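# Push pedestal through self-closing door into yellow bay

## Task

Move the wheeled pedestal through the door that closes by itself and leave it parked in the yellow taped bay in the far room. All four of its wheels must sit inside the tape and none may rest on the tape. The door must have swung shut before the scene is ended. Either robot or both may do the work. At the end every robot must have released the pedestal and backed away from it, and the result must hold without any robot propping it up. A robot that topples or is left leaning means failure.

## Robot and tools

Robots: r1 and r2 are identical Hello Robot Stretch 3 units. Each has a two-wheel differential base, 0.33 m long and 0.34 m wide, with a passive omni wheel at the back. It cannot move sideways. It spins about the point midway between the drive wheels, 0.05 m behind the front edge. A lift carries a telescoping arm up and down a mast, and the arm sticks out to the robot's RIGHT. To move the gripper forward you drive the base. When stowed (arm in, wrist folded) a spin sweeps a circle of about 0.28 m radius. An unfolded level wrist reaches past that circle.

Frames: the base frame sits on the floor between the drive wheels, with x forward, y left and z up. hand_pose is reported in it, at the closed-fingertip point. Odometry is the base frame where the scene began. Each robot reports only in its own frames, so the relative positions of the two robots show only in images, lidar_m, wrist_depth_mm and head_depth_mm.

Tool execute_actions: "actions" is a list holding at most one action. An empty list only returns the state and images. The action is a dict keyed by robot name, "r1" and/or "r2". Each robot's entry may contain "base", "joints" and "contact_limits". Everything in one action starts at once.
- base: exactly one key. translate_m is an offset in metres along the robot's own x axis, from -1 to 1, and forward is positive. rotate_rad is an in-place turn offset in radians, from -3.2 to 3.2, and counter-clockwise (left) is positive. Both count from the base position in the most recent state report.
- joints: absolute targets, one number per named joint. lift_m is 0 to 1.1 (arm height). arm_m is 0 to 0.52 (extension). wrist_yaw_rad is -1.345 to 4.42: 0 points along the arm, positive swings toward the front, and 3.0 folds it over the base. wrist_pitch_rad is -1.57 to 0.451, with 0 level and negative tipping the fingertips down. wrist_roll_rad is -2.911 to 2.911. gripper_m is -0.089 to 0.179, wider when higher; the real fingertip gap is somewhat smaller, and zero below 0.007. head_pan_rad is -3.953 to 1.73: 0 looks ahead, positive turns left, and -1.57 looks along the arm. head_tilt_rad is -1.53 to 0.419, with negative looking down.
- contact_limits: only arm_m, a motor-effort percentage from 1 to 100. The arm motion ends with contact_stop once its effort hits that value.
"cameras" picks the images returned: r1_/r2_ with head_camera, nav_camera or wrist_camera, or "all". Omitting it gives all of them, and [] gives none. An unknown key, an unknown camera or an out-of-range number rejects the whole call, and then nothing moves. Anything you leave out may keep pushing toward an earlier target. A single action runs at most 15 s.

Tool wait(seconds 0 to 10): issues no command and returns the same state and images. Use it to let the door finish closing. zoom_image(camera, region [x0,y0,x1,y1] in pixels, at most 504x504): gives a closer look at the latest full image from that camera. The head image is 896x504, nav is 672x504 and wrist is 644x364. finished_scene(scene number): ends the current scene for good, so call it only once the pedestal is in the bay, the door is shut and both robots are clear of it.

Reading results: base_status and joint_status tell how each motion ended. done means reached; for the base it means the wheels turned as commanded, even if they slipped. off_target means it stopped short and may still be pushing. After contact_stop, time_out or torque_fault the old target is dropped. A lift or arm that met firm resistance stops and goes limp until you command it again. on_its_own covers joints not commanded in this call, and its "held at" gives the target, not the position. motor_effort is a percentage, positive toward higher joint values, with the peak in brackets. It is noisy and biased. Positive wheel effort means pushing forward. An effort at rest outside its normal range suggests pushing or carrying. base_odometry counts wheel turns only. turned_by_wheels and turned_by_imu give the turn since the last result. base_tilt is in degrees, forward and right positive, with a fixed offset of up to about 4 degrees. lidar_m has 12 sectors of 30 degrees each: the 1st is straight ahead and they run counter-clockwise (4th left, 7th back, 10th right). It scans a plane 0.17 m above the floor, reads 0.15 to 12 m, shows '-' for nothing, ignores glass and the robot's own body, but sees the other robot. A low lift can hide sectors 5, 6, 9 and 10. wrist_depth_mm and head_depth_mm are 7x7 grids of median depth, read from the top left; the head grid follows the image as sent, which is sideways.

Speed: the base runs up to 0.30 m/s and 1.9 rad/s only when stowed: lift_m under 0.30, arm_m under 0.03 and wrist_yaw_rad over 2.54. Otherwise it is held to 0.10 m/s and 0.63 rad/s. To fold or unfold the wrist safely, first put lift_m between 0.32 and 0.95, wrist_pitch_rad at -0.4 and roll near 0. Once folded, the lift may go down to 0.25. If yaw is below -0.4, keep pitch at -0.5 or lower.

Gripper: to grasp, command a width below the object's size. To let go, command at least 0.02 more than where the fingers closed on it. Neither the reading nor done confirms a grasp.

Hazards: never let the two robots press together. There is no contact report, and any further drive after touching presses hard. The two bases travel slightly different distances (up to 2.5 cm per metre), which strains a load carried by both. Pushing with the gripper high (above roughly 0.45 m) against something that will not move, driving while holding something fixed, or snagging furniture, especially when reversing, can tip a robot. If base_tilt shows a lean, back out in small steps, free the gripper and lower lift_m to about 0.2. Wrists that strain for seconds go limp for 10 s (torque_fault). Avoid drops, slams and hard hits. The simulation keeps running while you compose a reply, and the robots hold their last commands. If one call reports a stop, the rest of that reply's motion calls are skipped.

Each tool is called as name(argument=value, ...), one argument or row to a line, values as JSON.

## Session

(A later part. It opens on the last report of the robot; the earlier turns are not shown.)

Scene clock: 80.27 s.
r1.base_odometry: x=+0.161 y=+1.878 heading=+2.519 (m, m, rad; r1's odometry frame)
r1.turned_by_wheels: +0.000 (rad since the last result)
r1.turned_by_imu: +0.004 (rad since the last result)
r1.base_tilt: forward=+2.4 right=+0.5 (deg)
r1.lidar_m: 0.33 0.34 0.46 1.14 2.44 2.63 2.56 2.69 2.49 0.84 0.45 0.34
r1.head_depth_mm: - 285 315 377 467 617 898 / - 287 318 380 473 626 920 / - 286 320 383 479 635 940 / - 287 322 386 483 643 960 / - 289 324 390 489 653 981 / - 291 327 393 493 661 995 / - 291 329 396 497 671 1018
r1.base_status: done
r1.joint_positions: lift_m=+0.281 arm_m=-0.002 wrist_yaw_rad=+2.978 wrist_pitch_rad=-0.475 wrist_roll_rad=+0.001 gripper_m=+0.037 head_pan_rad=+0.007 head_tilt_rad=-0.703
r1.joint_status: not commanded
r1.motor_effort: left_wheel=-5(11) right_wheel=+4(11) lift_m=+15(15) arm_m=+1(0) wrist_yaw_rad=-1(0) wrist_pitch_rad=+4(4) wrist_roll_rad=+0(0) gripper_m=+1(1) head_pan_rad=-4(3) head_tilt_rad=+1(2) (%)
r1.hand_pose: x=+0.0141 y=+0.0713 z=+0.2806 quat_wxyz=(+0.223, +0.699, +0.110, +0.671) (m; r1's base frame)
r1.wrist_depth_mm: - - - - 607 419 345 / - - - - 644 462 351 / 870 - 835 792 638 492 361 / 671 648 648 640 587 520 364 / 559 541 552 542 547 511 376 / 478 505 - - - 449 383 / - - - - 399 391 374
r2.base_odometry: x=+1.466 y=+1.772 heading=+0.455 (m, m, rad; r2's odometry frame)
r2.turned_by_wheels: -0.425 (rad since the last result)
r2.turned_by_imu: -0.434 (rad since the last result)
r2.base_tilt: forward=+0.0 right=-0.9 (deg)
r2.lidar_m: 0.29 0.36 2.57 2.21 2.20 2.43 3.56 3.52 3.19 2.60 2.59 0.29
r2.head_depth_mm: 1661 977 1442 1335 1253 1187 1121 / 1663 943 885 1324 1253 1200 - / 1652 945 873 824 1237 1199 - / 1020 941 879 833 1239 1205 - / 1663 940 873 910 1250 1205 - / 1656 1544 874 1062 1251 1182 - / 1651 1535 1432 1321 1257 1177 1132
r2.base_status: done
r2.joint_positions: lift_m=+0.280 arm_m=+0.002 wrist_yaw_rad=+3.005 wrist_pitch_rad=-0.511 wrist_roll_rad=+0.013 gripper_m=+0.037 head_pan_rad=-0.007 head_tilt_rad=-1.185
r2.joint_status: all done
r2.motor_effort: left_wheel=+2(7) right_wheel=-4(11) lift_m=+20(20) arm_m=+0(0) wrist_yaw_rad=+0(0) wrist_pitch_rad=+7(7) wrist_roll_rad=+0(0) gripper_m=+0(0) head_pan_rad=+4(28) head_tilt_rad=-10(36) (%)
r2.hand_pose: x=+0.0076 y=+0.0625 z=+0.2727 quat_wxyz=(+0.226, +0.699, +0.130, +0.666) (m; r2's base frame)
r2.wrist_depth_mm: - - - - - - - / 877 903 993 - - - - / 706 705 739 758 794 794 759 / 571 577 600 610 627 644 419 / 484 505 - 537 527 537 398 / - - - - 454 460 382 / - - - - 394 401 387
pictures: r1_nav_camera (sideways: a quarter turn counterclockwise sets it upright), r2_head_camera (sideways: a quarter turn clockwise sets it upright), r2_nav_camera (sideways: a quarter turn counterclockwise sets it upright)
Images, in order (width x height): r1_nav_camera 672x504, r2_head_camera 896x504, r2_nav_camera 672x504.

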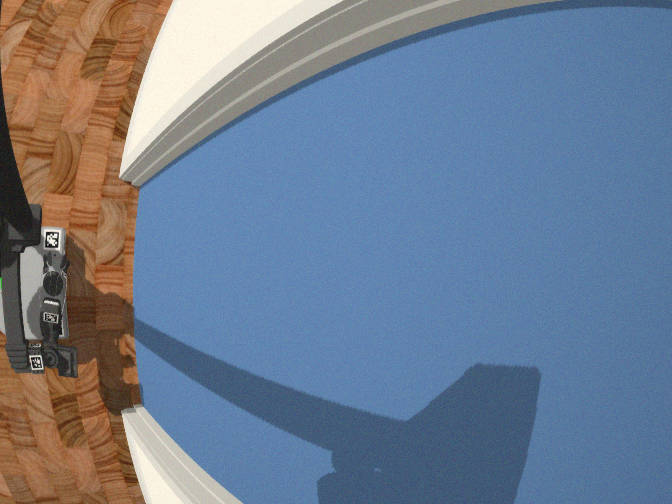

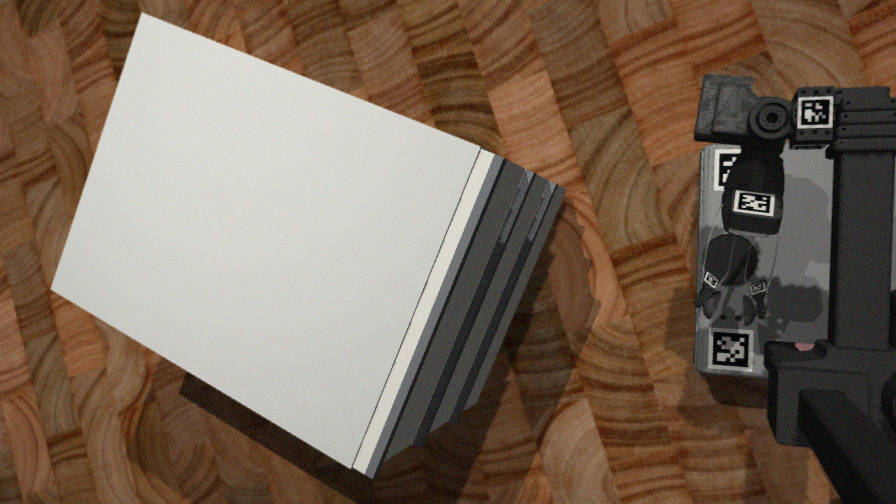

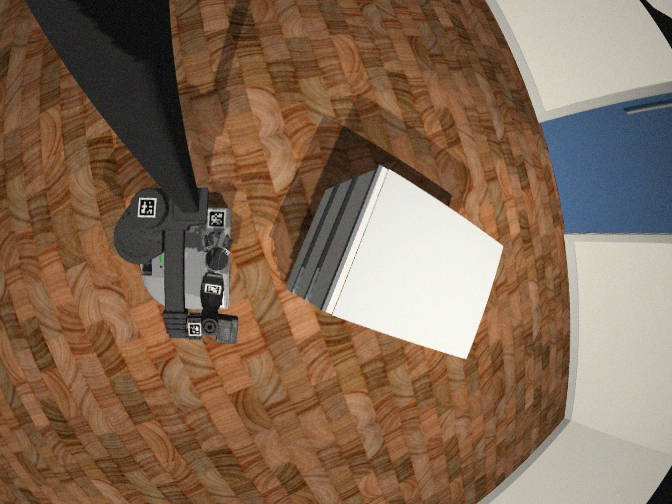

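execute_actions(
  actions=[
    {"r1":{"base":{"translate_m":0.28},"joints":{"head_tilt_rad":-1.1}},"r2":{"base":{"translate_m":0.23}}},
  ],
  cameras=["r1_nav_camera","r2_head_camera"],
)

Scene clock: 85.47 s.
r1.base_odometry: x=-0.067 y=+2.041 heading=+2.519 (m, m, rad; r1's odometry frame)
r1.turned_by_wheels: -0.001 (rad since the last result)
r1.turned_by_imu: -0.028 (rad since the last result)
r1.base_tilt: forward=+2.4 right=+0.5 (deg)
r1.lidar_m: - - 0.15 0.22 2.41 2.93 2.84 2.95 2.51 0.21 0.15 -
r1.head_depth_mm: - - - - - 1128 1089 / - - - - - 1136 1089 / - - - - - - - / - - - - - 427 - / - - - - - 492 - / - - - - - 958 - / - - - - - 1105 1088
r1.base_status: translate_m off_target (by the wheels' count: +0.2799 of +0.2800)
r1.joint_positions: lift_m=+0.281 arm_m=-0.002 wrist_yaw_rad=+2.989 wrist_pitch_rad=-0.476 wrist_roll_rad=+0.001 gripper_m=+0.037 head_pan_rad=+0.004 head_tilt_rad=-1.090
r1.joint_status: all done
r1.on_its_own: right_wheel is at rest, and its effort (+28) is outside its rest range (-18 to +18); wrist_yaw_rad is at rest, and its effort (-14) is outside its rest range (-12 to +12)
r1.motor_effort: left_wheel=+4(36) right_wheel=+28(42) lift_m=+16(17) arm_m=+1(1) wrist_yaw_rad=-14(13) wrist_pitch_rad=+4(4) wrist_roll_rad=+0(1) gripper_m=+1(1) head_pan_rad=-2(3) head_tilt_rad=-5(35) (%)
r1.hand_pose: x=+0.0117 y=+0.0717 z=+0.2805 quat_wxyz=(+0.219, +0.698, +0.114, +0.672) (m; r1's base frame)
r1.wrist_depth_mm: - - - 360 143 88 63 / - - - 405 151 91 65 / 847 821 798 444 159 93 66 / 682 660 643 484 166 96 68 / 560 548 - 516 145 100 69 / 479 495 - - - 102 71 / - - - - 183 99 73
r2.base_odometry: x=+1.673 y=+1.873 heading=+0.454 (m, m, rad; r2's odometry frame)
r2.turned_by_wheels: +0.000 (rad since the last result)
r2.turned_by_imu: -0.002 (rad since the last result)
r2.base_tilt: forward=+0.0 right=-0.8 (deg)
r2.lidar_m: - 0.16 0.21 2.30 2.29 2.52 3.76 3.73 3.10 2.51 2.50 -
r2.head_depth_mm: 1663 1540 894 1326 1256 1179 1120 / 1655 1537 876 820 789 1196 - / 1673 1540 876 815 766 737 - / 1658 938 878 817 768 880 - / 1662 1522 875 816 768 1206 - / 1647 1533 1408 815 781 1181 - / 1662 1525 1426 1331 1221 1179 1136
r2.base_status: done
r2.joint_positions: lift_m=+0.280 arm_m=+0.002 wrist_yaw_rad=+3.005 wrist_pitch_rad=-0.512 wrist_roll_rad=+0.013 gripper_m=+0.037 head_pan_rad=-0.006 head_tilt_rad=-1.188
r2.joint_status: not commanded
r2.motor_effort: left_wheel=+1(10) right_wheel=+6(86) lift_m=+22(21) arm_m=+0(0) wrist_yaw_rad=+0(0) wrist_pitch_rad=+8(8) wrist_roll_rad=+1(0) gripper_m=+0(0) head_pan_rad=+4(3) head_tilt_rad=-8(10) (%)
r2.hand_pose: x=+0.0076 y=+0.0623 z=+0.2724 quat_wxyz=(+0.227, +0.699, +0.131, +0.666) (m; r2's base frame)
r2.wrist_depth_mm: - - - - - 246 140 / 873 889 950 - - 239 133 / 694 712 752 751 779 223 121 / 572 577 601 604 601 206 105 / 485 506 - 532 433 190 101 / - - - - 305 176 110 / - - - - 384 162 106
pictures: r1_nav_camera (sideways: a quarter turn counterclockwise sets it upright), r2_head_camera (sideways: a quarter turn clockwise sets it upright)
Images, in order (width x height): r1_nav_camera 672x504, r2_head_camera 896x504.

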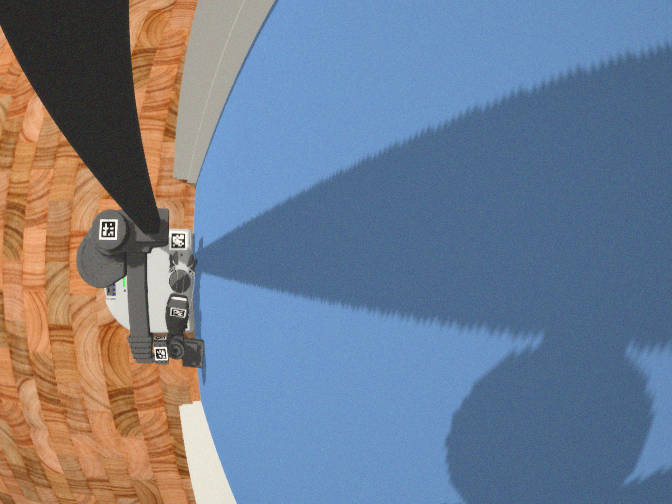

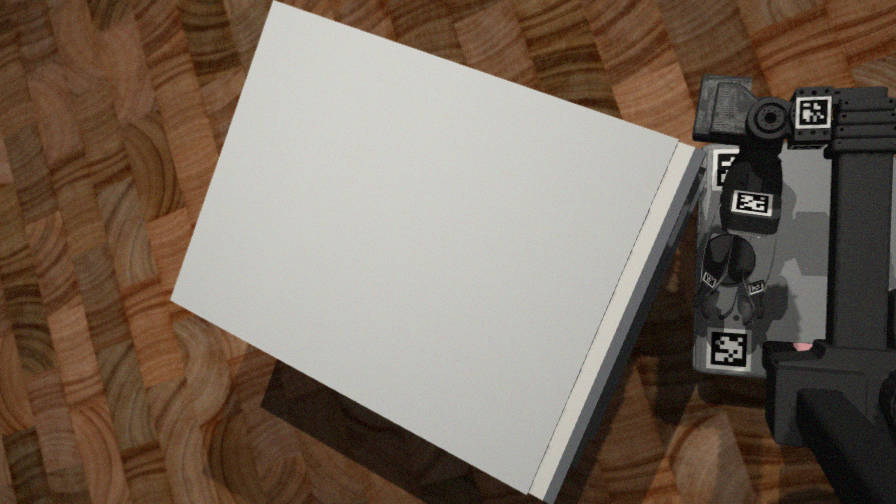

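execute_actions(
  actions=[
    {"r1":{"base":{"translate_m":0.2}},"r2":{"base":{"translate_m":0.12}}},
  ],
  cameras=["r1_nav_camera","r2_head_camera"],
)

Scene clock: 94.63 s.
r1.base_odometry: x=-0.229 y=+2.158 heading=+2.519 (m, m, rad; r1's odometry frame)
r1.turned_by_wheels: +0.001 (rad since the last result)
r1.turned_by_imu: -0.025 (rad since the last result)
r1.base_tilt: forward=+2.3 right=+0.5 (deg)
r1.lidar_m: - - 0.15 0.19 2.39 2.96 2.84 2.93 2.53 0.22 0.15 -
r1.head_depth_mm: - - - - - 1149 1102 / - - - - - 1153 1094 / - - - - - - 1060 / - - - - - - - / - - - - - - - / - - - - - 1129 - / - - - - - 1124 -
r1.base_status: translate_m off_target (by the wheels' count: +0.1998 of +0.2000)
r1.joint_positions: lift_m=+0.280 arm_m=-0.002 wrist_yaw_rad=+2.992 wrist_pitch_rad=-0.480 wrist_roll_rad=+0.001 gripper_m=+0.037 head_pan_rad=-0.006 head_tilt_rad=-1.130
r1.joint_status: not commanded
r1.on_its_own: left_wheel is at rest, and its effort (+40) is outside its rest range (-18 to +18); wrist_yaw_rad is at rest, and its effort (-17) is outside its rest range (-12 to +12)
r1.motor_effort: left_wheel=+40(73) right_wheel=+11(31) lift_m=+26(26) arm_m=+1(1) wrist_yaw_rad=-17(18) wrist_pitch_rad=+6(6) wrist_roll_rad=+0(0) gripper_m=+4(5) head_pan_rad=+3(7) head_tilt_rad=+17(18) (%)
r1.hand_pose: x=+0.0110 y=+0.0711 z=+0.2792 quat_wxyz=(+0.219, +0.698, +0.116, +0.672) (m; r1's base frame)
r1.wrist_depth_mm: - - - 338 133 83 61 / - - 952 385 140 86 62 / 856 810 757 438 148 89 64 / 680 667 626 495 157 92 65 / 561 545 - 471 139 95 67 / 479 495 - - 207 98 68 / - - - - 180 95 70
r2.base_odometry: x=+1.781 y=+1.926 heading=+0.454 (m, m, rad; r2's odometry frame)
r2.turned_by_wheels: +0.000 (rad since the last result)
r2.turned_by_imu: +0.001 (rad since the last result)
r2.base_tilt: forward=+0.0 right=-0.8 (deg)
r2.lidar_m: - 0.15 0.16 2.34 2.33 2.56 3.87 3.86 3.04 2.47 2.46 -
r2.head_depth_mm: 1664 1538 1416 1341 1256 1184 1116 / 1666 1538 876 826 1225 1199 - / 1663 1538 877 815 767 738 - / 1663 1528 874 819 766 744 - / 1655 935 873 817 767 1185 - / 1651 1531 880 816 772 1187 - / 1661 1533 1432 1311 777 1181 1132
r2.base_status: done
r2.joint_positions: lift_m=+0.280 arm_m=+0.002 wrist_yaw_rad=+3.005 wrist_pitch_rad=-0.512 wrist_roll_rad=+0.013 gripper_m=+0.037 head_pan_rad=-0.006 head_tilt_rad=-1.188
r2.joint_status: not commanded
r2.motor_effort: left_wheel=+1(9) right_wheel=+15(53) lift_m=+21(21) arm_m=+0(0) wrist_yaw_rad=+0(1) wrist_pitch_rad=+8(8) wrist_roll_rad=+0(0) gripper_m=+0(0) head_pan_rad=+3(3) head_tilt_rad=-8(9) (%)
r2.hand_pose: x=+0.0076 y=+0.0623 z=+0.2724 quat_wxyz=(+0.227, +0.699, +0.131, +0.666) (m; r2's base frame)
r2.wrist_depth_mm: - - - - - 182 109 / 900 946 940 - 950 159 106 / 700 703 743 755 702 141 103 / 568 576 606 607 331 158 94 / 477 508 - 526 278 151 85 / - - - - 234 145 80 / - - - - 327 137 92
pictures: r1_nav_camera (sideways: a quarter turn counterclockwise sets it upright), r2_head_camera (sideways: a quarter turn clockwise sets it upright)
Images, in order (width x height): r1_nav_camera 672x504, r2_head_camera 896x504.

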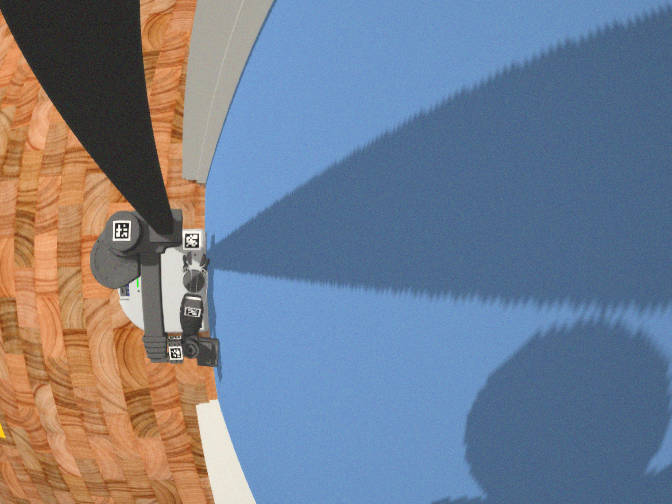

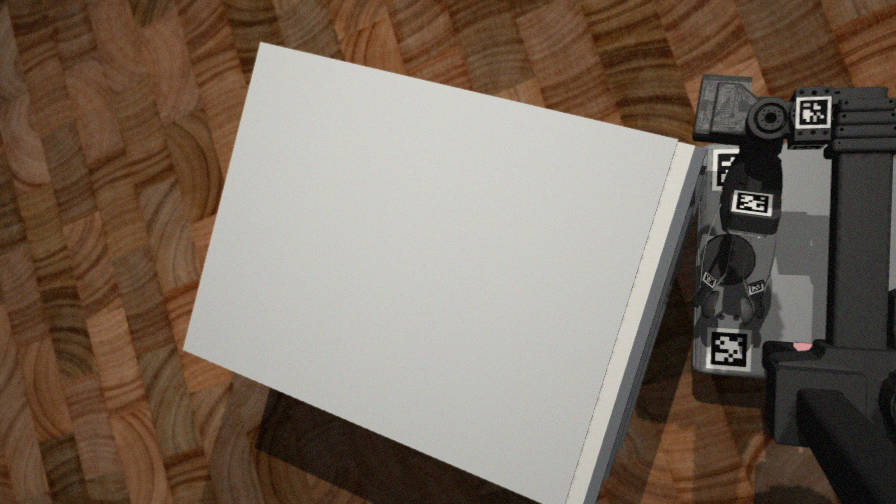

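execute_actions(
  actions=[
    {"r1":{"base":{"translate_m":-0.12},"joints":{"head_tilt_rad":-1.2}},"r2":{"base":{"translate_m":0.1},"joints":{"head_tilt_rad":-0.7}}},
  ],
  cameras=["r1_head_camera","r1_nav_camera","r2_nav_camera"],
)

Scene clock: 101.80 s.
r1.base_odometry: x=-0.132 y=+2.088 heading=+2.519 (m, m, rad; r1's odometry frame)
r1.turned_by_wheels: +0.000 (rad since the last result)
r1.turned_by_imu: +0.000 (rad since the last result)
r1.base_tilt: forward=+2.5 right=+0.5 (deg)
r1.lidar_m: 0.17 0.18 0.24 0.38 2.39 2.83 2.72 2.80 2.53 0.50 0.25 0.18
r1.head_depth_mm: - - 300 420 1099 1184 1117 / - - 301 421 1112 1175 1104 / - - 301 421 1120 - 1089 / - - 301 421 1133 - 1078 / - - 301 424 1140 - - / - - 302 424 1140 1169 - / - - 303 425 1050 1151 -
r1.base_status: done
r1.joint_positions: lift_m=+0.280 arm_m=-0.002 wrist_yaw_rad=+2.979 wrist_pitch_rad=-0.479 wrist_roll_rad=+0.001 gripper_m=+0.037 head_pan_rad=-0.006 head_tilt_rad=-1.186
r1.joint_status: all done
r1.motor_effort: left_wheel=+0(20) right_wheel=+0(10) lift_m=+26(26) arm_m=+1(1) wrist_yaw_rad=-1(17) wrist_pitch_rad=+5(6) wrist_roll_rad=+0(0) gripper_m=+0(4) head_pan_rad=+3(3) head_tilt_rad=-6(20) (%)
r1.hand_pose: x=+0.0138 y=+0.0709 z=+0.2795 quat_wxyz=(+0.223, +0.698, +0.111, +0.671) (m; r1's base frame)
r1.wrist_depth_mm: - - - 426 374 239 175 / - - - 493 396 246 179 / 855 - 799 608 418 255 184 / 657 650 641 595 438 266 189 / 561 548 - 552 395 275 193 / 484 496 - - - 282 199 / - - - - 399 274 205
r2.base_odometry: x=+1.870 y=+1.970 heading=+0.454 (m, m, rad; r2's odometry frame)
r2.turned_by_wheels: +0.000 (rad since the last result)
r2.turned_by_imu: +0.001 (rad since the last result)
r2.base_tilt: forward=+0.0 right=-0.8 (deg)
r2.lidar_m: - - 0.15 2.38 2.36 2.61 3.97 3.93 2.99 2.44 2.43 -
r2.head_depth_mm: 1938 2212 2383 1895 1596 1360 1193 / 1869 2126 2319 1894 1590 857 764 / 1817 2054 2238 1892 1578 839 735 / 1752 1975 2194 1880 1574 837 733 / 1692 1891 2137 1900 976 833 733 / 1654 1846 2078 1872 1570 832 732 / 1606 1782 1997 1865 1577 1346 731
r2.base_status: done
r2.joint_positions: lift_m=+0.280 arm_m=+0.002 wrist_yaw_rad=+3.005 wrist_pitch_rad=-0.512 wrist_roll_rad=+0.013 gripper_m=+0.037 head_pan_rad=-0.006 head_tilt_rad=-0.704
r2.joint_status: all done
r2.motor_effort: left_wheel=+2(11) right_wheel=+17(60) lift_m=+20(20) arm_m=+0(1) wrist_yaw_rad=+1(1) wrist_pitch_rad=+8(8) wrist_roll_rad=+0(0) gripper_m=+0(0) head_pan_rad=+3(3) head_tilt_rad=+2(42) (%)
r2.hand_pose: x=+0.0076 y=+0.0623 z=+0.2724 quat_wxyz=(+0.227, +0.699, +0.131, +0.666) (m; r2's base frame)
r2.wrist_depth_mm: - - - - 329 147 93 / 898 915 974 - 315 139 92 / 693 704 735 744 299 124 90 / 572 590 593 598 282 114 88 / 485 506 - 526 233 131 80 / - - - - 197 127 72 / - - - - 273 123 70
pictures: r1_head_camera (sideways: a quarter turn clockwise sets it upright), r1_nav_camera (sideways: a quarter turn counterclockwise sets it upright), r2_nav_camera (sideways: a quarter turn counterclockwise sets it upright)
Images, in order (width x height): r1_head_camera 896x504, r1_nav_camera 672x504, r2_nav_camera 672x504.

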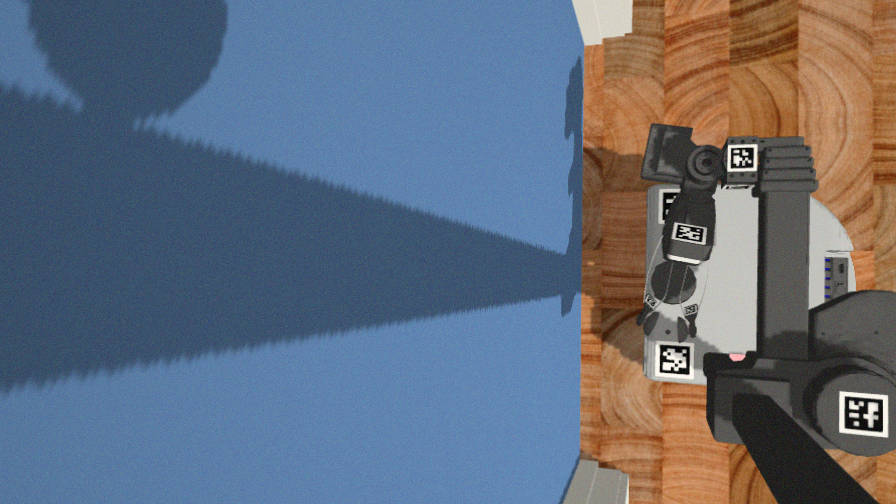

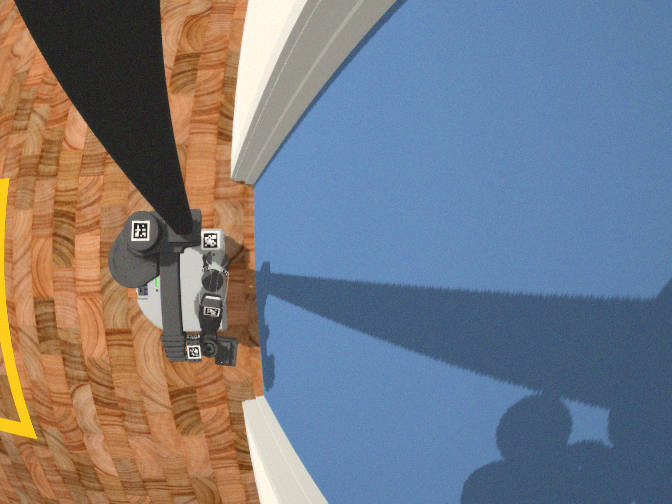

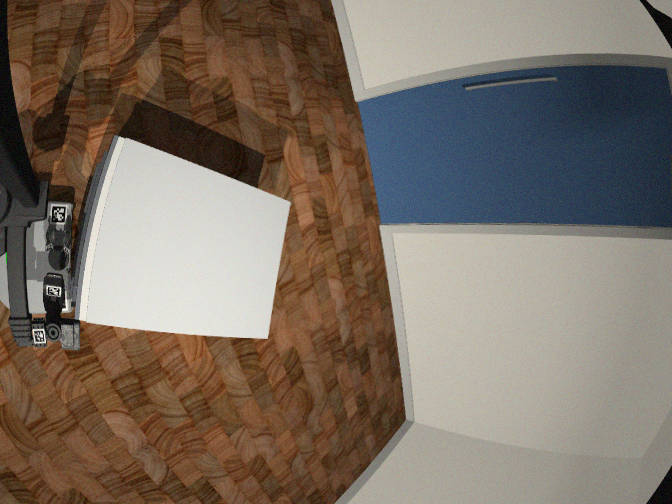

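execute_actions(
  actions=[
    {"r1":{"base":{"rotate_rad":0.35}},"r2":{"base":{"translate_m":0.1},"joints":{"head_tilt_rad":-1.2}}},
  ],
  cameras=["r1_head_camera","r2_head_camera"],
)

Scene clock: 120.17 s.
r1.base_odometry: x=-0.132 y=+2.088 heading=+2.869 (m, m, rad; r1's odometry frame)
r1.turned_by_wheels: +0.350 (rad since the last result)
r1.turned_by_imu: +0.344 (rad since the last result)
r1.base_tilt: forward=+2.4 right=+0.5 (deg)
r1.lidar_m: 0.17 0.21 0.38 2.32 2.80 2.72 2.74 2.72 2.43 0.31 0.19 0.17
r1.head_depth_mm: - - - 326 545 1165 1109 / - - - 348 648 1171 1107 / - - - 384 808 - 1091 / - - 305 435 1069 - 1081 / - - 322 500 1209 - - / - - 335 589 1209 1159 - / - - 362 719 1199 1148 -
r1.base_status: done
r1.joint_positions: lift_m=+0.280 arm_m=-0.002 wrist_yaw_rad=+2.979 wrist_pitch_rad=-0.479 wrist_roll_rad=+0.001 gripper_m=+0.037 head_pan_rad=-0.006 head_tilt_rad=-1.186
r1.joint_status: not commanded
r1.motor_effort: left_wheel=-5(14) right_wheel=+3(10) lift_m=+26(26) arm_m=+1(2) wrist_yaw_rad=-1(0) wrist_pitch_rad=+5(5) wrist_roll_rad=+1(0) gripper_m=+1(1) head_pan_rad=+2(2) head_tilt_rad=-8(8) (%)
r1.hand_pose: x=+0.0138 y=+0.0709 z=+0.2795 quat_wxyz=(+0.223, +0.698, +0.111, +0.671) (m; r1's base frame)
r1.wrist_depth_mm: - - - - 828 356 255 / - - - - 772 380 248 / 836 - 813 800 594 412 246 / 680 665 650 625 541 405 244 / 558 564 - 542 548 398 239 / 476 498 - - - 387 234 / - - - - 399 350 230
r2.base_odometry: x=+1.960 y=+2.013 heading=+0.454 (m, m, rad; r2's odometry frame)
r2.turned_by_wheels: +0.000 (rad since the last result)
r2.turned_by_imu: +0.001 (rad since the last result)
r2.base_tilt: forward=+0.0 right=-0.8 (deg)
r2.lidar_m: - - 0.15 2.41 2.40 2.63 4.08 4.04 2.95 2.41 2.39 -
r2.head_depth_mm: 1657 1547 1433 1339 1260 1187 1115 / 1675 1547 1395 1314 1245 1207 1133 / 1659 1537 877 817 768 735 - / 1665 1534 872 820 768 737 - / 1665 1541 874 817 767 742 - / 1661 1542 873 816 767 1162 - / 1654 1533 1405 823 764 1173 1132
r2.base_status: done
r2.joint_positions: lift_m=+0.280 arm_m=+0.002 wrist_yaw_rad=+3.005 wrist_pitch_rad=-0.512 wrist_roll_rad=+0.013 gripper_m=+0.037 head_pan_rad=-0.006 head_tilt_rad=-1.185
r2.joint_status: all done
r2.motor_effort: left_wheel=+2(10) right_wheel=+17(59) lift_m=+21(21) arm_m=+0(1) wrist_yaw_rad=+0(0) wrist_pitch_rad=+8(8) wrist_roll_rad=+0(0) gripper_m=+0(0) head_pan_rad=+3(4) head_tilt_rad=-10(46) (%)
r2.hand_pose: x=+0.0076 y=+0.0623 z=+0.2724 quat_wxyz=(+0.227, +0.699, +0.131, +0.666) (m; r2's base frame)
r2.wrist_depth_mm: - - - - 220 118 79 / 898 889 967 - 189 116 78 / 697 716 731 758 222 111 78 / 575 579 608 605 216 100 77 / 487 510 - 535 189 93 74 / - - - - 166 111 69 / - - - - 203 109 62
pictures: r1_head_camera (sideways: a quarter turn clockwise sets it upright), r2_head_camera (sideways: a quarter turn clockwise sets it upright)
Images, in order (width x height): r1_head_camera 896x504, r2_head_camera 896x504.

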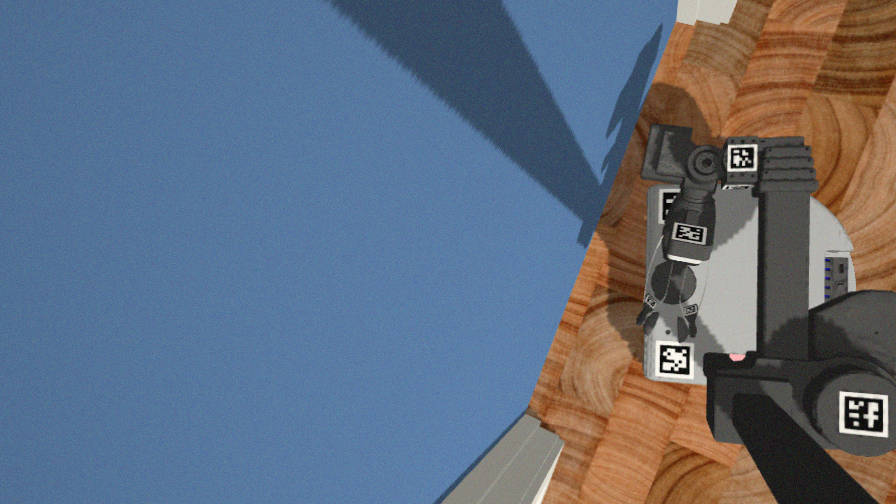

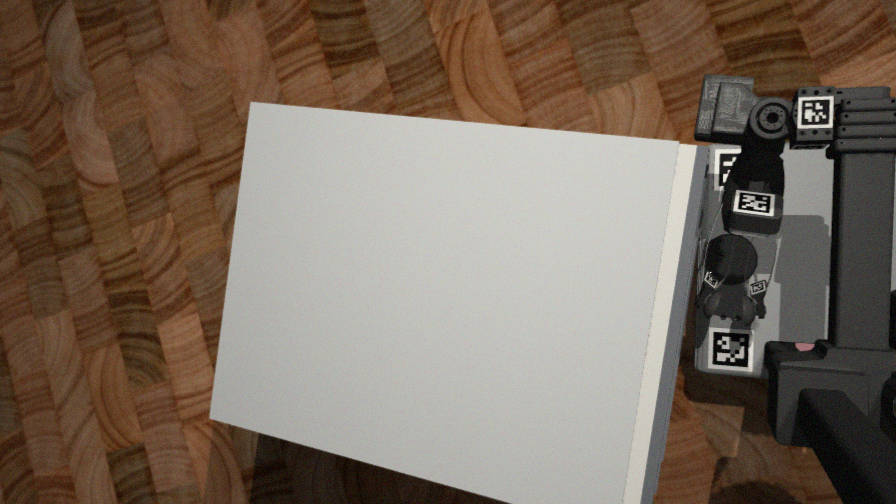

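execute_actions(
  actions=[
    {"r1":{"base":{"translate_m":-0.42}},"r2":{"base":{"rotate_rad":0.36}}},
  ],
  cameras=["r2_head_camera"],
)

execute_actions(
  actions=[
    {"r1":{"base":{"rotate_rad":-0.28}},"r2":{"base":{"translate_m":0.1}}},
  ],
  cameras=["r1_head_camera","r2_head_camera"],
)

Scene clock: 128.70 s.
r1.base_odometry: x=+0.273 y=+1.975 heading=+2.869 (m, m, rad; r1's odometry frame)
r1.turned_by_wheels: +0.000 (rad since the last result)
r1.turned_by_imu: -0.002 (rad since the last result)
r1.base_tilt: forward=+2.4 right=+0.5 (deg)
r1.lidar_m: 0.57 0.68 1.11 2.45 2.60 2.33 2.33 2.56 2.29 0.88 0.60 0.56
r1.head_depth_mm: 535 658 849 1176 1252 1178 1111 / 558 691 911 1294 1249 1173 1105 / 581 729 981 1296 1241 - 1091 / 610 772 1058 1319 1236 - 1080 / 642 820 1145 1318 1233 - - / 672 877 1240 1300 1223 1175 - / 710 885 1154 1299 1219 1154 -
r1.base_status: done
r1.joint_positions: lift_m=+0.280 arm_m=-0.002 wrist_yaw_rad=+2.979 wrist_pitch_rad=-0.478 wrist_roll_rad=+0.001 gripper_m=+0.037 head_pan_rad=-0.006 head_tilt_rad=-1.186
r1.joint_status: not commanded
r1.motor_effort: left_wheel=-4(16) right_wheel=+3(7) lift_m=+27(26) arm_m=+1(1) wrist_yaw_rad=-1(1) wrist_pitch_rad=+5(5) wrist_roll_rad=+0(1) gripper_m=+1(1) head_pan_rad=+3(2) head_tilt_rad=-7(8) (%)
r1.hand_pose: x=+0.0139 y=+0.0709 z=+0.2796 quat_wxyz=(+0.223, +0.698, +0.111, +0.671) (m; r1's base frame)
r1.wrist_depth_mm: - - - - - - 731 / - - - - - - 727 / 841 - 805 798 762 749 689 / 675 667 661 639 624 608 596 / 562 550 - 544 536 525 513 / 468 508 - - - 448 443 / - - - - 397 393 389
r2.base_odometry: x=+1.960 y=+2.013 heading=+0.813 (m, m, rad; r2's odometry frame)
r2.turned_by_wheels: +0.359 (rad since the last result)
r2.turned_by_imu: +0.359 (rad since the last result)
r2.base_tilt: forward=+0.0 right=-0.8 (deg)
r2.lidar_m: - 0.15 0.32 2.39 2.48 3.42 4.05 3.42 2.48 2.39 2.48 -
r2.head_depth_mm: 1666 1543 877 835 1248 1180 1122 / 1668 1542 875 819 777 1174 - / 1675 944 875 817 770 740 - / 1670 952 877 818 767 1192 - / 1661 1543 874 818 780 1204 - / 1656 1536 1431 814 930 1183 - / 1656 1535 1430 1332 1245 1183 1125
r2.base_status: done
r2.joint_positions: lift_m=+0.280 arm_m=+0.002 wrist_yaw_rad=+2.996 wrist_pitch_rad=-0.512 wrist_roll_rad=+0.013 gripper_m=+0.037 head_pan_rad=-0.006 head_tilt_rad=-1.186
r2.joint_status: not commanded
r2.on_its_own: right_wheel is at rest, and its effort (+26) is outside its rest range (-18 to +18)
r2.motor_effort: left_wheel=-2(6) right_wheel=+26(54) lift_m=+21(21) arm_m=-1(0) wrist_yaw_rad=+8(8) wrist_pitch_rad=+8(8) wrist_roll_rad=+0(0) gripper_m=+0(0) head_pan_rad=+3(3) head_tilt_rad=-9(10) (%)
r2.hand_pose: x=+0.0095 y=+0.0620 z=+0.2724 quat_wxyz=(+0.230, +0.699, +0.128, +0.665) (m; r2's base frame)
r2.wrist_depth_mm: - - - - - - 193 / 885 858 942 - - - 166 / 692 701 739 738 767 324 149 / 570 572 600 615 614 283 155 / 478 511 - 526 525 253 146 / - - - - 435 226 137 / - - - - 391 199 129
pictures: r2_head_camera (sideways: a quarter turn clockwise sets it upright)
Images, in order (width x height): r2_head_camera 896x504.

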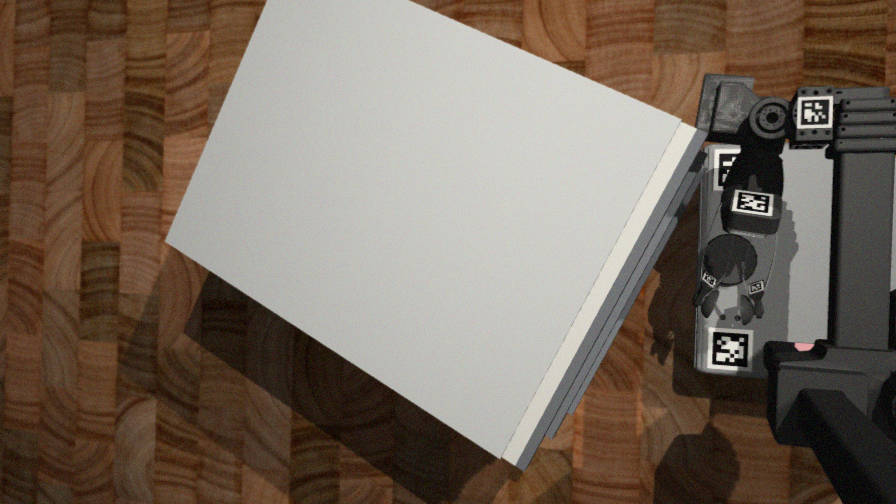

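Scene clock: 130.20 s.
r1.base_odometry: x=+0.273 y=+1.975 heading=+2.589 (m, m, rad; r1's odometry frame)
r1.turned_by_wheels: -0.280 (rad since the last result)
r1.turned_by_imu: -0.275 (rad since the last result)
r1.base_tilt: forward=+2.3 right=+0.6 (deg)
r1.lidar_m: 0.56 0.59 0.71 2.36 2.57 2.38 2.32 2.45 2.35 1.58 0.65 0.58
r1.head_depth_mm: 564 713 920 1259 1254 1177 1111 / 570 719 985 1307 1252 1168 1105 / 573 727 1001 1326 1247 - 1091 / 579 737 1017 1316 1228 - 1077 / 583 745 1030 1322 1225 - - / 590 753 1051 1309 1224 1175 - / 595 761 1065 1301 1219 1156 -
r1.base_status: done
r1.joint_positions: lift_m=+0.280 arm_m=-0.002 wrist_yaw_rad=+2.979 wrist_pitch_rad=-0.478 wrist_roll_rad=+0.001 gripper_m=+0.037 head_pan_rad=-0.006 head_tilt_rad=-1.186
r1.joint_status: not commanded
r1.motor_effort: left_wheel=+3(11) right_wheel=-3(8) lift_m=+26(26) arm_m=+1(1) wrist_yaw_rad=+0(1) wrist_pitch_rad=+5(5) wrist_roll_rad=+1(1) gripper_m=+1(1) head_pan_rad=+2(3) head_tilt_rad=-8(7) (%)
r1.hand_pose: x=+0.0139 y=+0.0709 z=+0.2796 quat_wxyz=(+0.223, +0.698, +0.111, +0.671) (m; r1's base frame)
r1.wrist_depth_mm: - - - - - 716 560 / - - - - - 732 598 / 868 - 796 790 787 714 612 / 674 658 658 631 629 624 578 / 564 550 - 550 524 513 508 / 475 500 - - - 446 437 / - - - - 392 389 391
r2.base_odometry: x=+2.029 y=+2.086 heading=+0.813 (m, m, rad; r2's odometry frame)
r2.turned_by_wheels: +0.000 (rad since the last result)
r2.turned_by_imu: -0.001 (rad since the last result)
r2.base_tilt: forward=+0.0 right=-0.8 (deg)
r2.lidar_m: - 0.15 0.29 2.39 2.48 3.40 4.14 3.44 2.48 2.39 2.48 -
r2.head_depth_mm: 1669 1541 874 835 1257 1190 1118 / 1666 1539 876 816 776 1178 - / 1664 1537 879 820 768 744 - / 1674 940 878 814 766 1193 - / 1663 1535 876 815 780 1197 - / 1657 1538 1425 817 910 1179 - / 1654 1534 1428 1331 1250 1180 1134
r2.base_status: done
r2.joint_positions: lift_m=+0.280 arm_m=+0.002 wrist_yaw_rad=+2.996 wrist_pitch_rad=-0.512 wrist_roll_rad=+0.013 gripper_m=+0.037 head_pan_rad=-0.006 head_tilt_rad=-1.186
r2.joint_status: not commanded
r2.on_its_own: right_wheel is at rest, and its effort (+23) is outside its rest range (-18 to +18)
r2.motor_effort: left_wheel=-1(5) right_wheel=+23(71) lift_m=+20(21) arm_m=+0(1) wrist_yaw_rad=+7(7) wrist_pitch_rad=+8(8) wrist_roll_rad=+0(0) gripper_m=+0(0) head_pan_rad=+4(3) head_tilt_rad=-9(9) (%)
r2.hand_pose: x=+0.0094 y=+0.0620 z=+0.2724 quat_wxyz=(+0.230, +0.699, +0.128, +0.665) (m; r2's base frame)
r2.wrist_depth_mm: - - - - - - 182 / 889 885 952 - - 923 162 / 694 720 725 761 782 299 138 / 579 581 600 618 628 265 149 / 486 511 - 536 526 241 141 / - - - - 432 218 132 / - - - - 391 194 126
pictures: r1_head_camera (sideways: a quarter turn clockwise sets it upright), r2_head_camera (sideways: a quarter turn clockwise sets it upright)
Images, in order (width x height): r1_head_camera 896x504, r2_head_camera 896x504.

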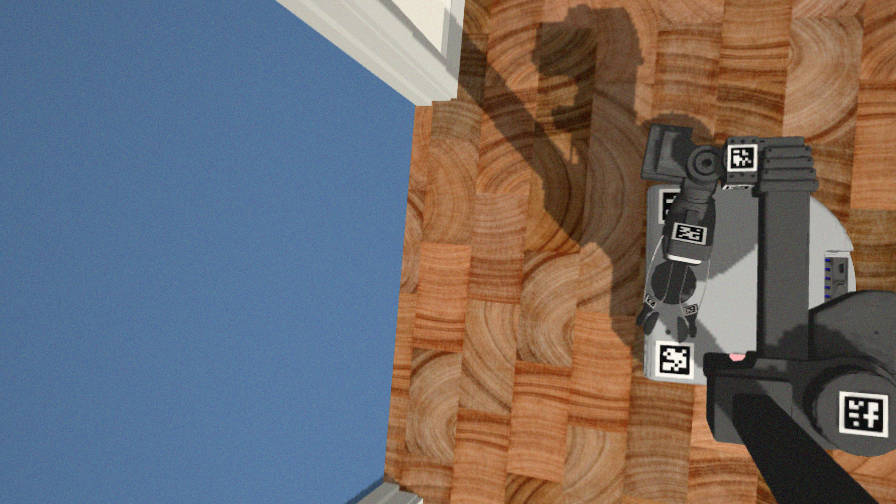

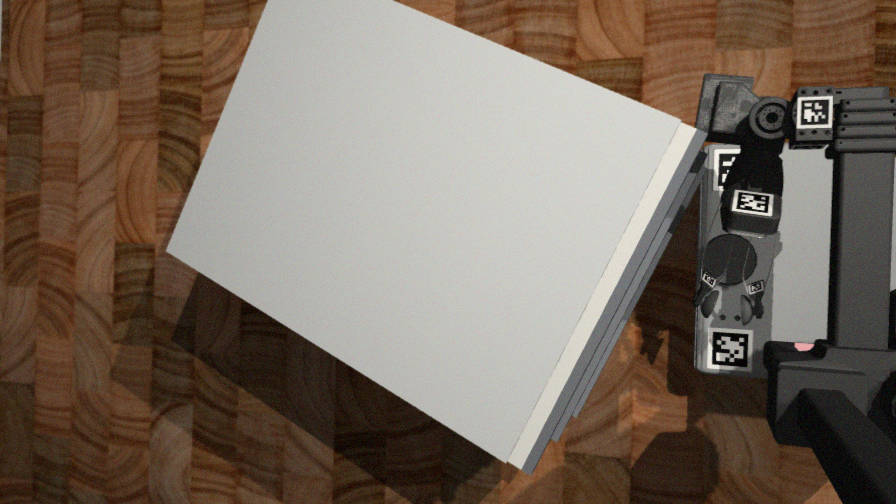

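execute_actions(
  actions=[
    {"r1":{"base":{"translate_m":0.5}},"r2":{"base":{"translate_m":-0.3}}},
  ],
  cameras=["r1_head_camera"],
)

execute_actions(
  actions=[
    {"r1":{"base":{"translate_m":0.12}},"r2":{"base":{"rotate_rad":-0.15}}},
  ],
  cameras=["r1_head_camera","r2_head_camera"],
)

Scene clock: 141.30 s.
r1.base_odometry: x=-0.153 y=+2.237 heading=+2.589 (m, m, rad; r1's odometry frame)
r1.turned_by_wheels: +0.000 (rad since the last result)
r1.turned_by_imu: +0.004 (rad since the last result)
r1.base_tilt: forward=+2.4 right=+0.5 (deg)
r1.lidar_m: - - 0.15 0.34 2.55 2.88 2.82 2.98 2.38 0.22 0.15 -
r1.head_depth_mm: - - - - 427 1056 1116 / - - - - 393 1165 1104 / - - - - 443 - 1092 / - - - - 504 - 1074 / - - - - 477 - - / - - - - 550 1170 - / - - - - 648 1151 -
r1.base_status: done
r1.joint_positions: lift_m=+0.280 arm_m=-0.002 wrist_yaw_rad=+2.979 wrist_pitch_rad=-0.478 wrist_roll_rad=+0.001 gripper_m=+0.037 head_pan_rad=-0.006 head_tilt_rad=-1.186
r1.joint_status: not commanded
r1.motor_effort: left_wheel=+3(12) right_wheel=-3(6) lift_m=+26(26) arm_m=+1(0) wrist_yaw_rad=+0(1) wrist_pitch_rad=+5(5) wrist_roll_rad=+0(1) gripper_m=+1(1) head_pan_rad=+2(3) head_tilt_rad=-7(7) (%)
r1.hand_pose: x=+0.0139 y=+0.0709 z=+0.2796 quat_wxyz=(+0.223, +0.698, +0.111, +0.671) (m; r1's base frame)
r1.wrist_depth_mm: - - - 467 183 109 77 / - - - 513 192 112 79 / 854 - 821 570 203 114 80 / 676 666 657 610 211 118 82 / 566 549 - 532 179 121 83 / 490 494 - - - 124 85 / - - - - 226 119 87
r2.base_odometry: x=+1.823 y=+1.868 heading=+0.813 (m, m, rad; r2's odometry frame)
r2.turned_by_wheels: +0.000 (rad since the last result)
r2.turned_by_imu: -0.001 (rad since the last result)
r2.base_tilt: forward=+0.0 right=-0.8 (deg)
r2.lidar_m: 0.38 0.49 2.49 2.39 2.48 3.42 3.85 3.44 2.48 2.39 2.48 0.38
r2.head_depth_mm: 1659 966 1427 1344 1256 1186 1118 / 1018 947 888 1326 1255 1205 - / 1023 945 874 960 1257 1199 - / 1018 940 874 1095 1256 1200 - / 1654 938 892 1290 1254 1201 - / 1656 1540 926 1324 1256 1182 - / 1653 1529 1425 1332 1246 1181 1131
r2.base_status: done
r2.joint_positions: lift_m=+0.280 arm_m=+0.002 wrist_yaw_rad=+3.004 wrist_pitch_rad=-0.512 wrist_roll_rad=+0.013 gripper_m=+0.037 head_pan_rad=-0.006 head_tilt_rad=-1.186
r2.joint_status: not commanded
r2.motor_effort: left_wheel=-1(9) right_wheel=+1(7) lift_m=+21(20) arm_m=-1(0) wrist_yaw_rad=+1(7) wrist_pitch_rad=+8(8) wrist_roll_rad=+0(0) gripper_m=+0(0) head_pan_rad=+3(4) head_tilt_rad=-9(9) (%)
r2.hand_pose: x=+0.0078 y=+0.0622 z=+0.2724 quat_wxyz=(+0.227, +0.699, +0.130, +0.666) (m; r2's base frame)
r2.wrist_depth_mm: - - - - - - - / 900 908 944 - - - - / 685 706 726 750 797 806 817 / 578 581 601 606 617 638 652 / 485 501 - 532 532 535 539 / - - - - 463 458 462 / - - - - 390 401 410
pictures: r1_head_camera (sideways: a quarter turn clockwise sets it upright)
Images, in order (width x height): r1_head_camera 896x504.

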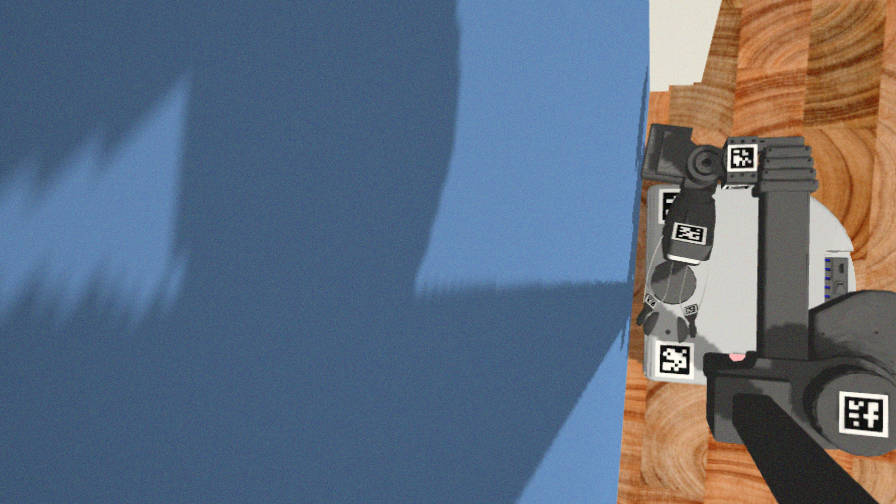

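Scene clock: 142.93 s.
r1.base_odometry: x=-0.255 y=+2.300 heading=+2.590 (m, m, rad; r1's odometry frame)
r1.turned_by_wheels: +0.000 (rad since the last result)
r1.turned_by_imu: -0.045 (rad since the last result)
r1.base_tilt: forward=+2.4 right=+0.6 (deg)
r1.lidar_m: - - 0.15 0.19 2.52 2.95 2.85 2.96 2.40 0.21 0.15 -
r1.head_depth_mm: - - - - 463 1038 1124 / - - - - 508 1168 1109 / - - - - 561 - 1103 / - - - - 623 - 1085 / - - - - 381 - - / - - - - 401 1172 - / - - - - 804 1153 1067
r1.base_status: translate_m off_target (by the wheels' count: +0.1197 of +0.1200)
r1.joint_positions: lift_m=+0.280 arm_m=-0.002 wrist_yaw_rad=+2.991 wrist_pitch_rad=-0.479 wrist_roll_rad=+0.003 gripper_m=+0.037 head_pan_rad=+0.005 head_tilt_rad=-1.202
r1.joint_status: not commanded
r1.on_its_own: left_wheel is at rest, and its effort (+49) is outside its rest range (-18 to +18); right_wheel is at rest, and its effort (+26) is outside its rest range (-18 to +18); wrist_yaw_rad is at rest, and its effort (-16) is outside its rest range (-12 to +12)
r1.motor_effort: left_wheel=+49(100) right_wheel=+26(65) lift_m=+31(32) arm_m=+0(1) wrist_yaw_rad=-16(26) wrist_pitch_rad=+5(6) wrist_roll_rad=-1(0) gripper_m=+4(5) head_pan_rad=-3(5) head_tilt_rad=+2(6) (%)
r1.hand_pose: x=+0.0112 y=+0.0712 z=+0.2793 quat_wxyz=(+0.219, +0.698, +0.116, +0.672) (m; r1's base frame)
r1.wrist_depth_mm: - - - 331 132 82 60 / - - - 386 139 85 61 / 853 827 773 446 147 88 63 / 668 675 650 527 155 91 64 / 558 552 - 523 139 95 66 / 481 497 - - 208 97 68 / - - - - 180 94 70
r2.base_odometry: x=+1.823 y=+1.868 heading=+0.663 (m, m, rad; r2's odometry frame)
r2.turned_by_wheels: -0.150 (rad since the last result)
r2.turned_by_imu: -0.153 (rad since the last result)
r2.base_tilt: forward=+0.0 right=-0.8 (deg)
r2.lidar_m: 0.38 0.44 2.51 2.39 2.41 2.98 3.83 3.87 2.62 2.39 2.41 2.23
r2.head_depth_mm: 1663 1545 1429 1338 1257 1186 1116 / 1669 1499 1437 1342 1253 1203 - / 1017 942 884 1298 1248 1202 - / 1017 945 877 1030 1257 1199 - / 1015 939 876 1134 1261 1200 - / 1659 939 883 1272 1256 1181 - / 1656 1525 903 1327 1248 1176 1127
r2.base_status: done
r2.joint_positions: lift_m=+0.280 arm_m=+0.002 wrist_yaw_rad=+3.004 wrist_pitch_rad=-0.512 wrist_roll_rad=+0.013 gripper_m=+0.037 head_pan_rad=-0.006 head_tilt_rad=-1.186
r2.joint_status: not commanded
r2.motor_effort: left_wheel=+2(7) right_wheel=-4(10) lift_m=+21(21) arm_m=+0(1) wrist_yaw_rad=+1(1) wrist_pitch_rad=+8(8) wrist_roll_rad=+0(0) gripper_m=+0(0) head_pan_rad=+3(3) head_tilt_rad=-9(9) (%)
r2.hand_pose: x=+0.0078 y=+0.0622 z=+0.2724 quat_wxyz=(+0.227, +0.699, +0.130, +0.666) (m; r2's base frame)
r2.wrist_depth_mm: - - - - - - - / 883 879 963 - - - - / 695 704 727 749 786 783 779 / 565 575 592 610 632 638 490 / 487 502 - 532 530 536 474 / - - - - 460 459 452 / - - - - 395 401 406
pictures: r1_head_camera (sideways: a quarter turn clockwise sets it upright), r2_head_camera (sideways: a quarter turn clockwise sets it upright)
Images, in order (width x height): r1_head_camera 896x504, r2_head_camera 896x504.

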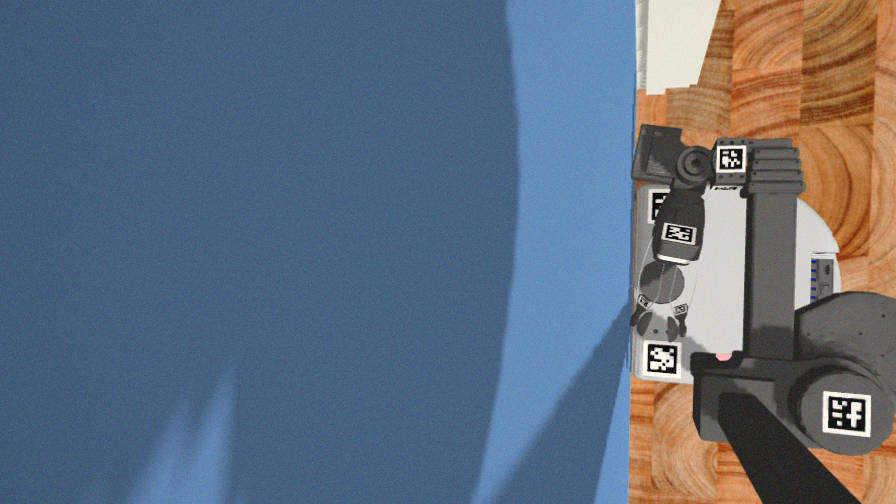

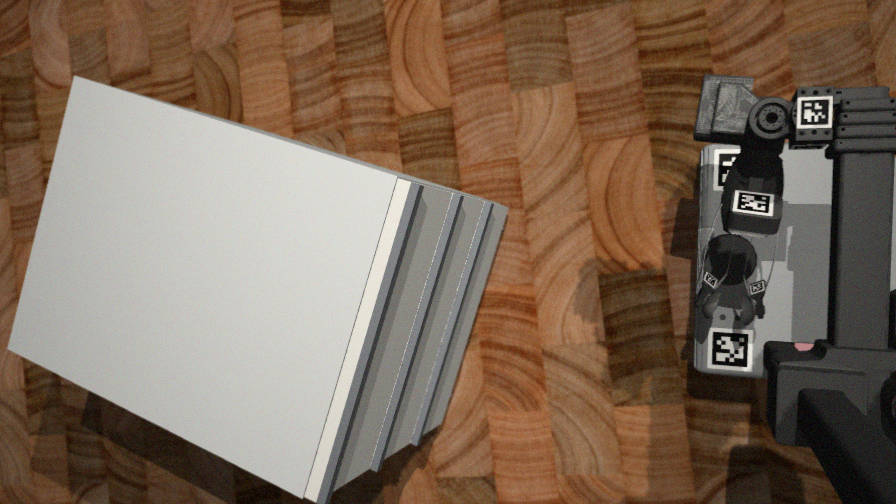

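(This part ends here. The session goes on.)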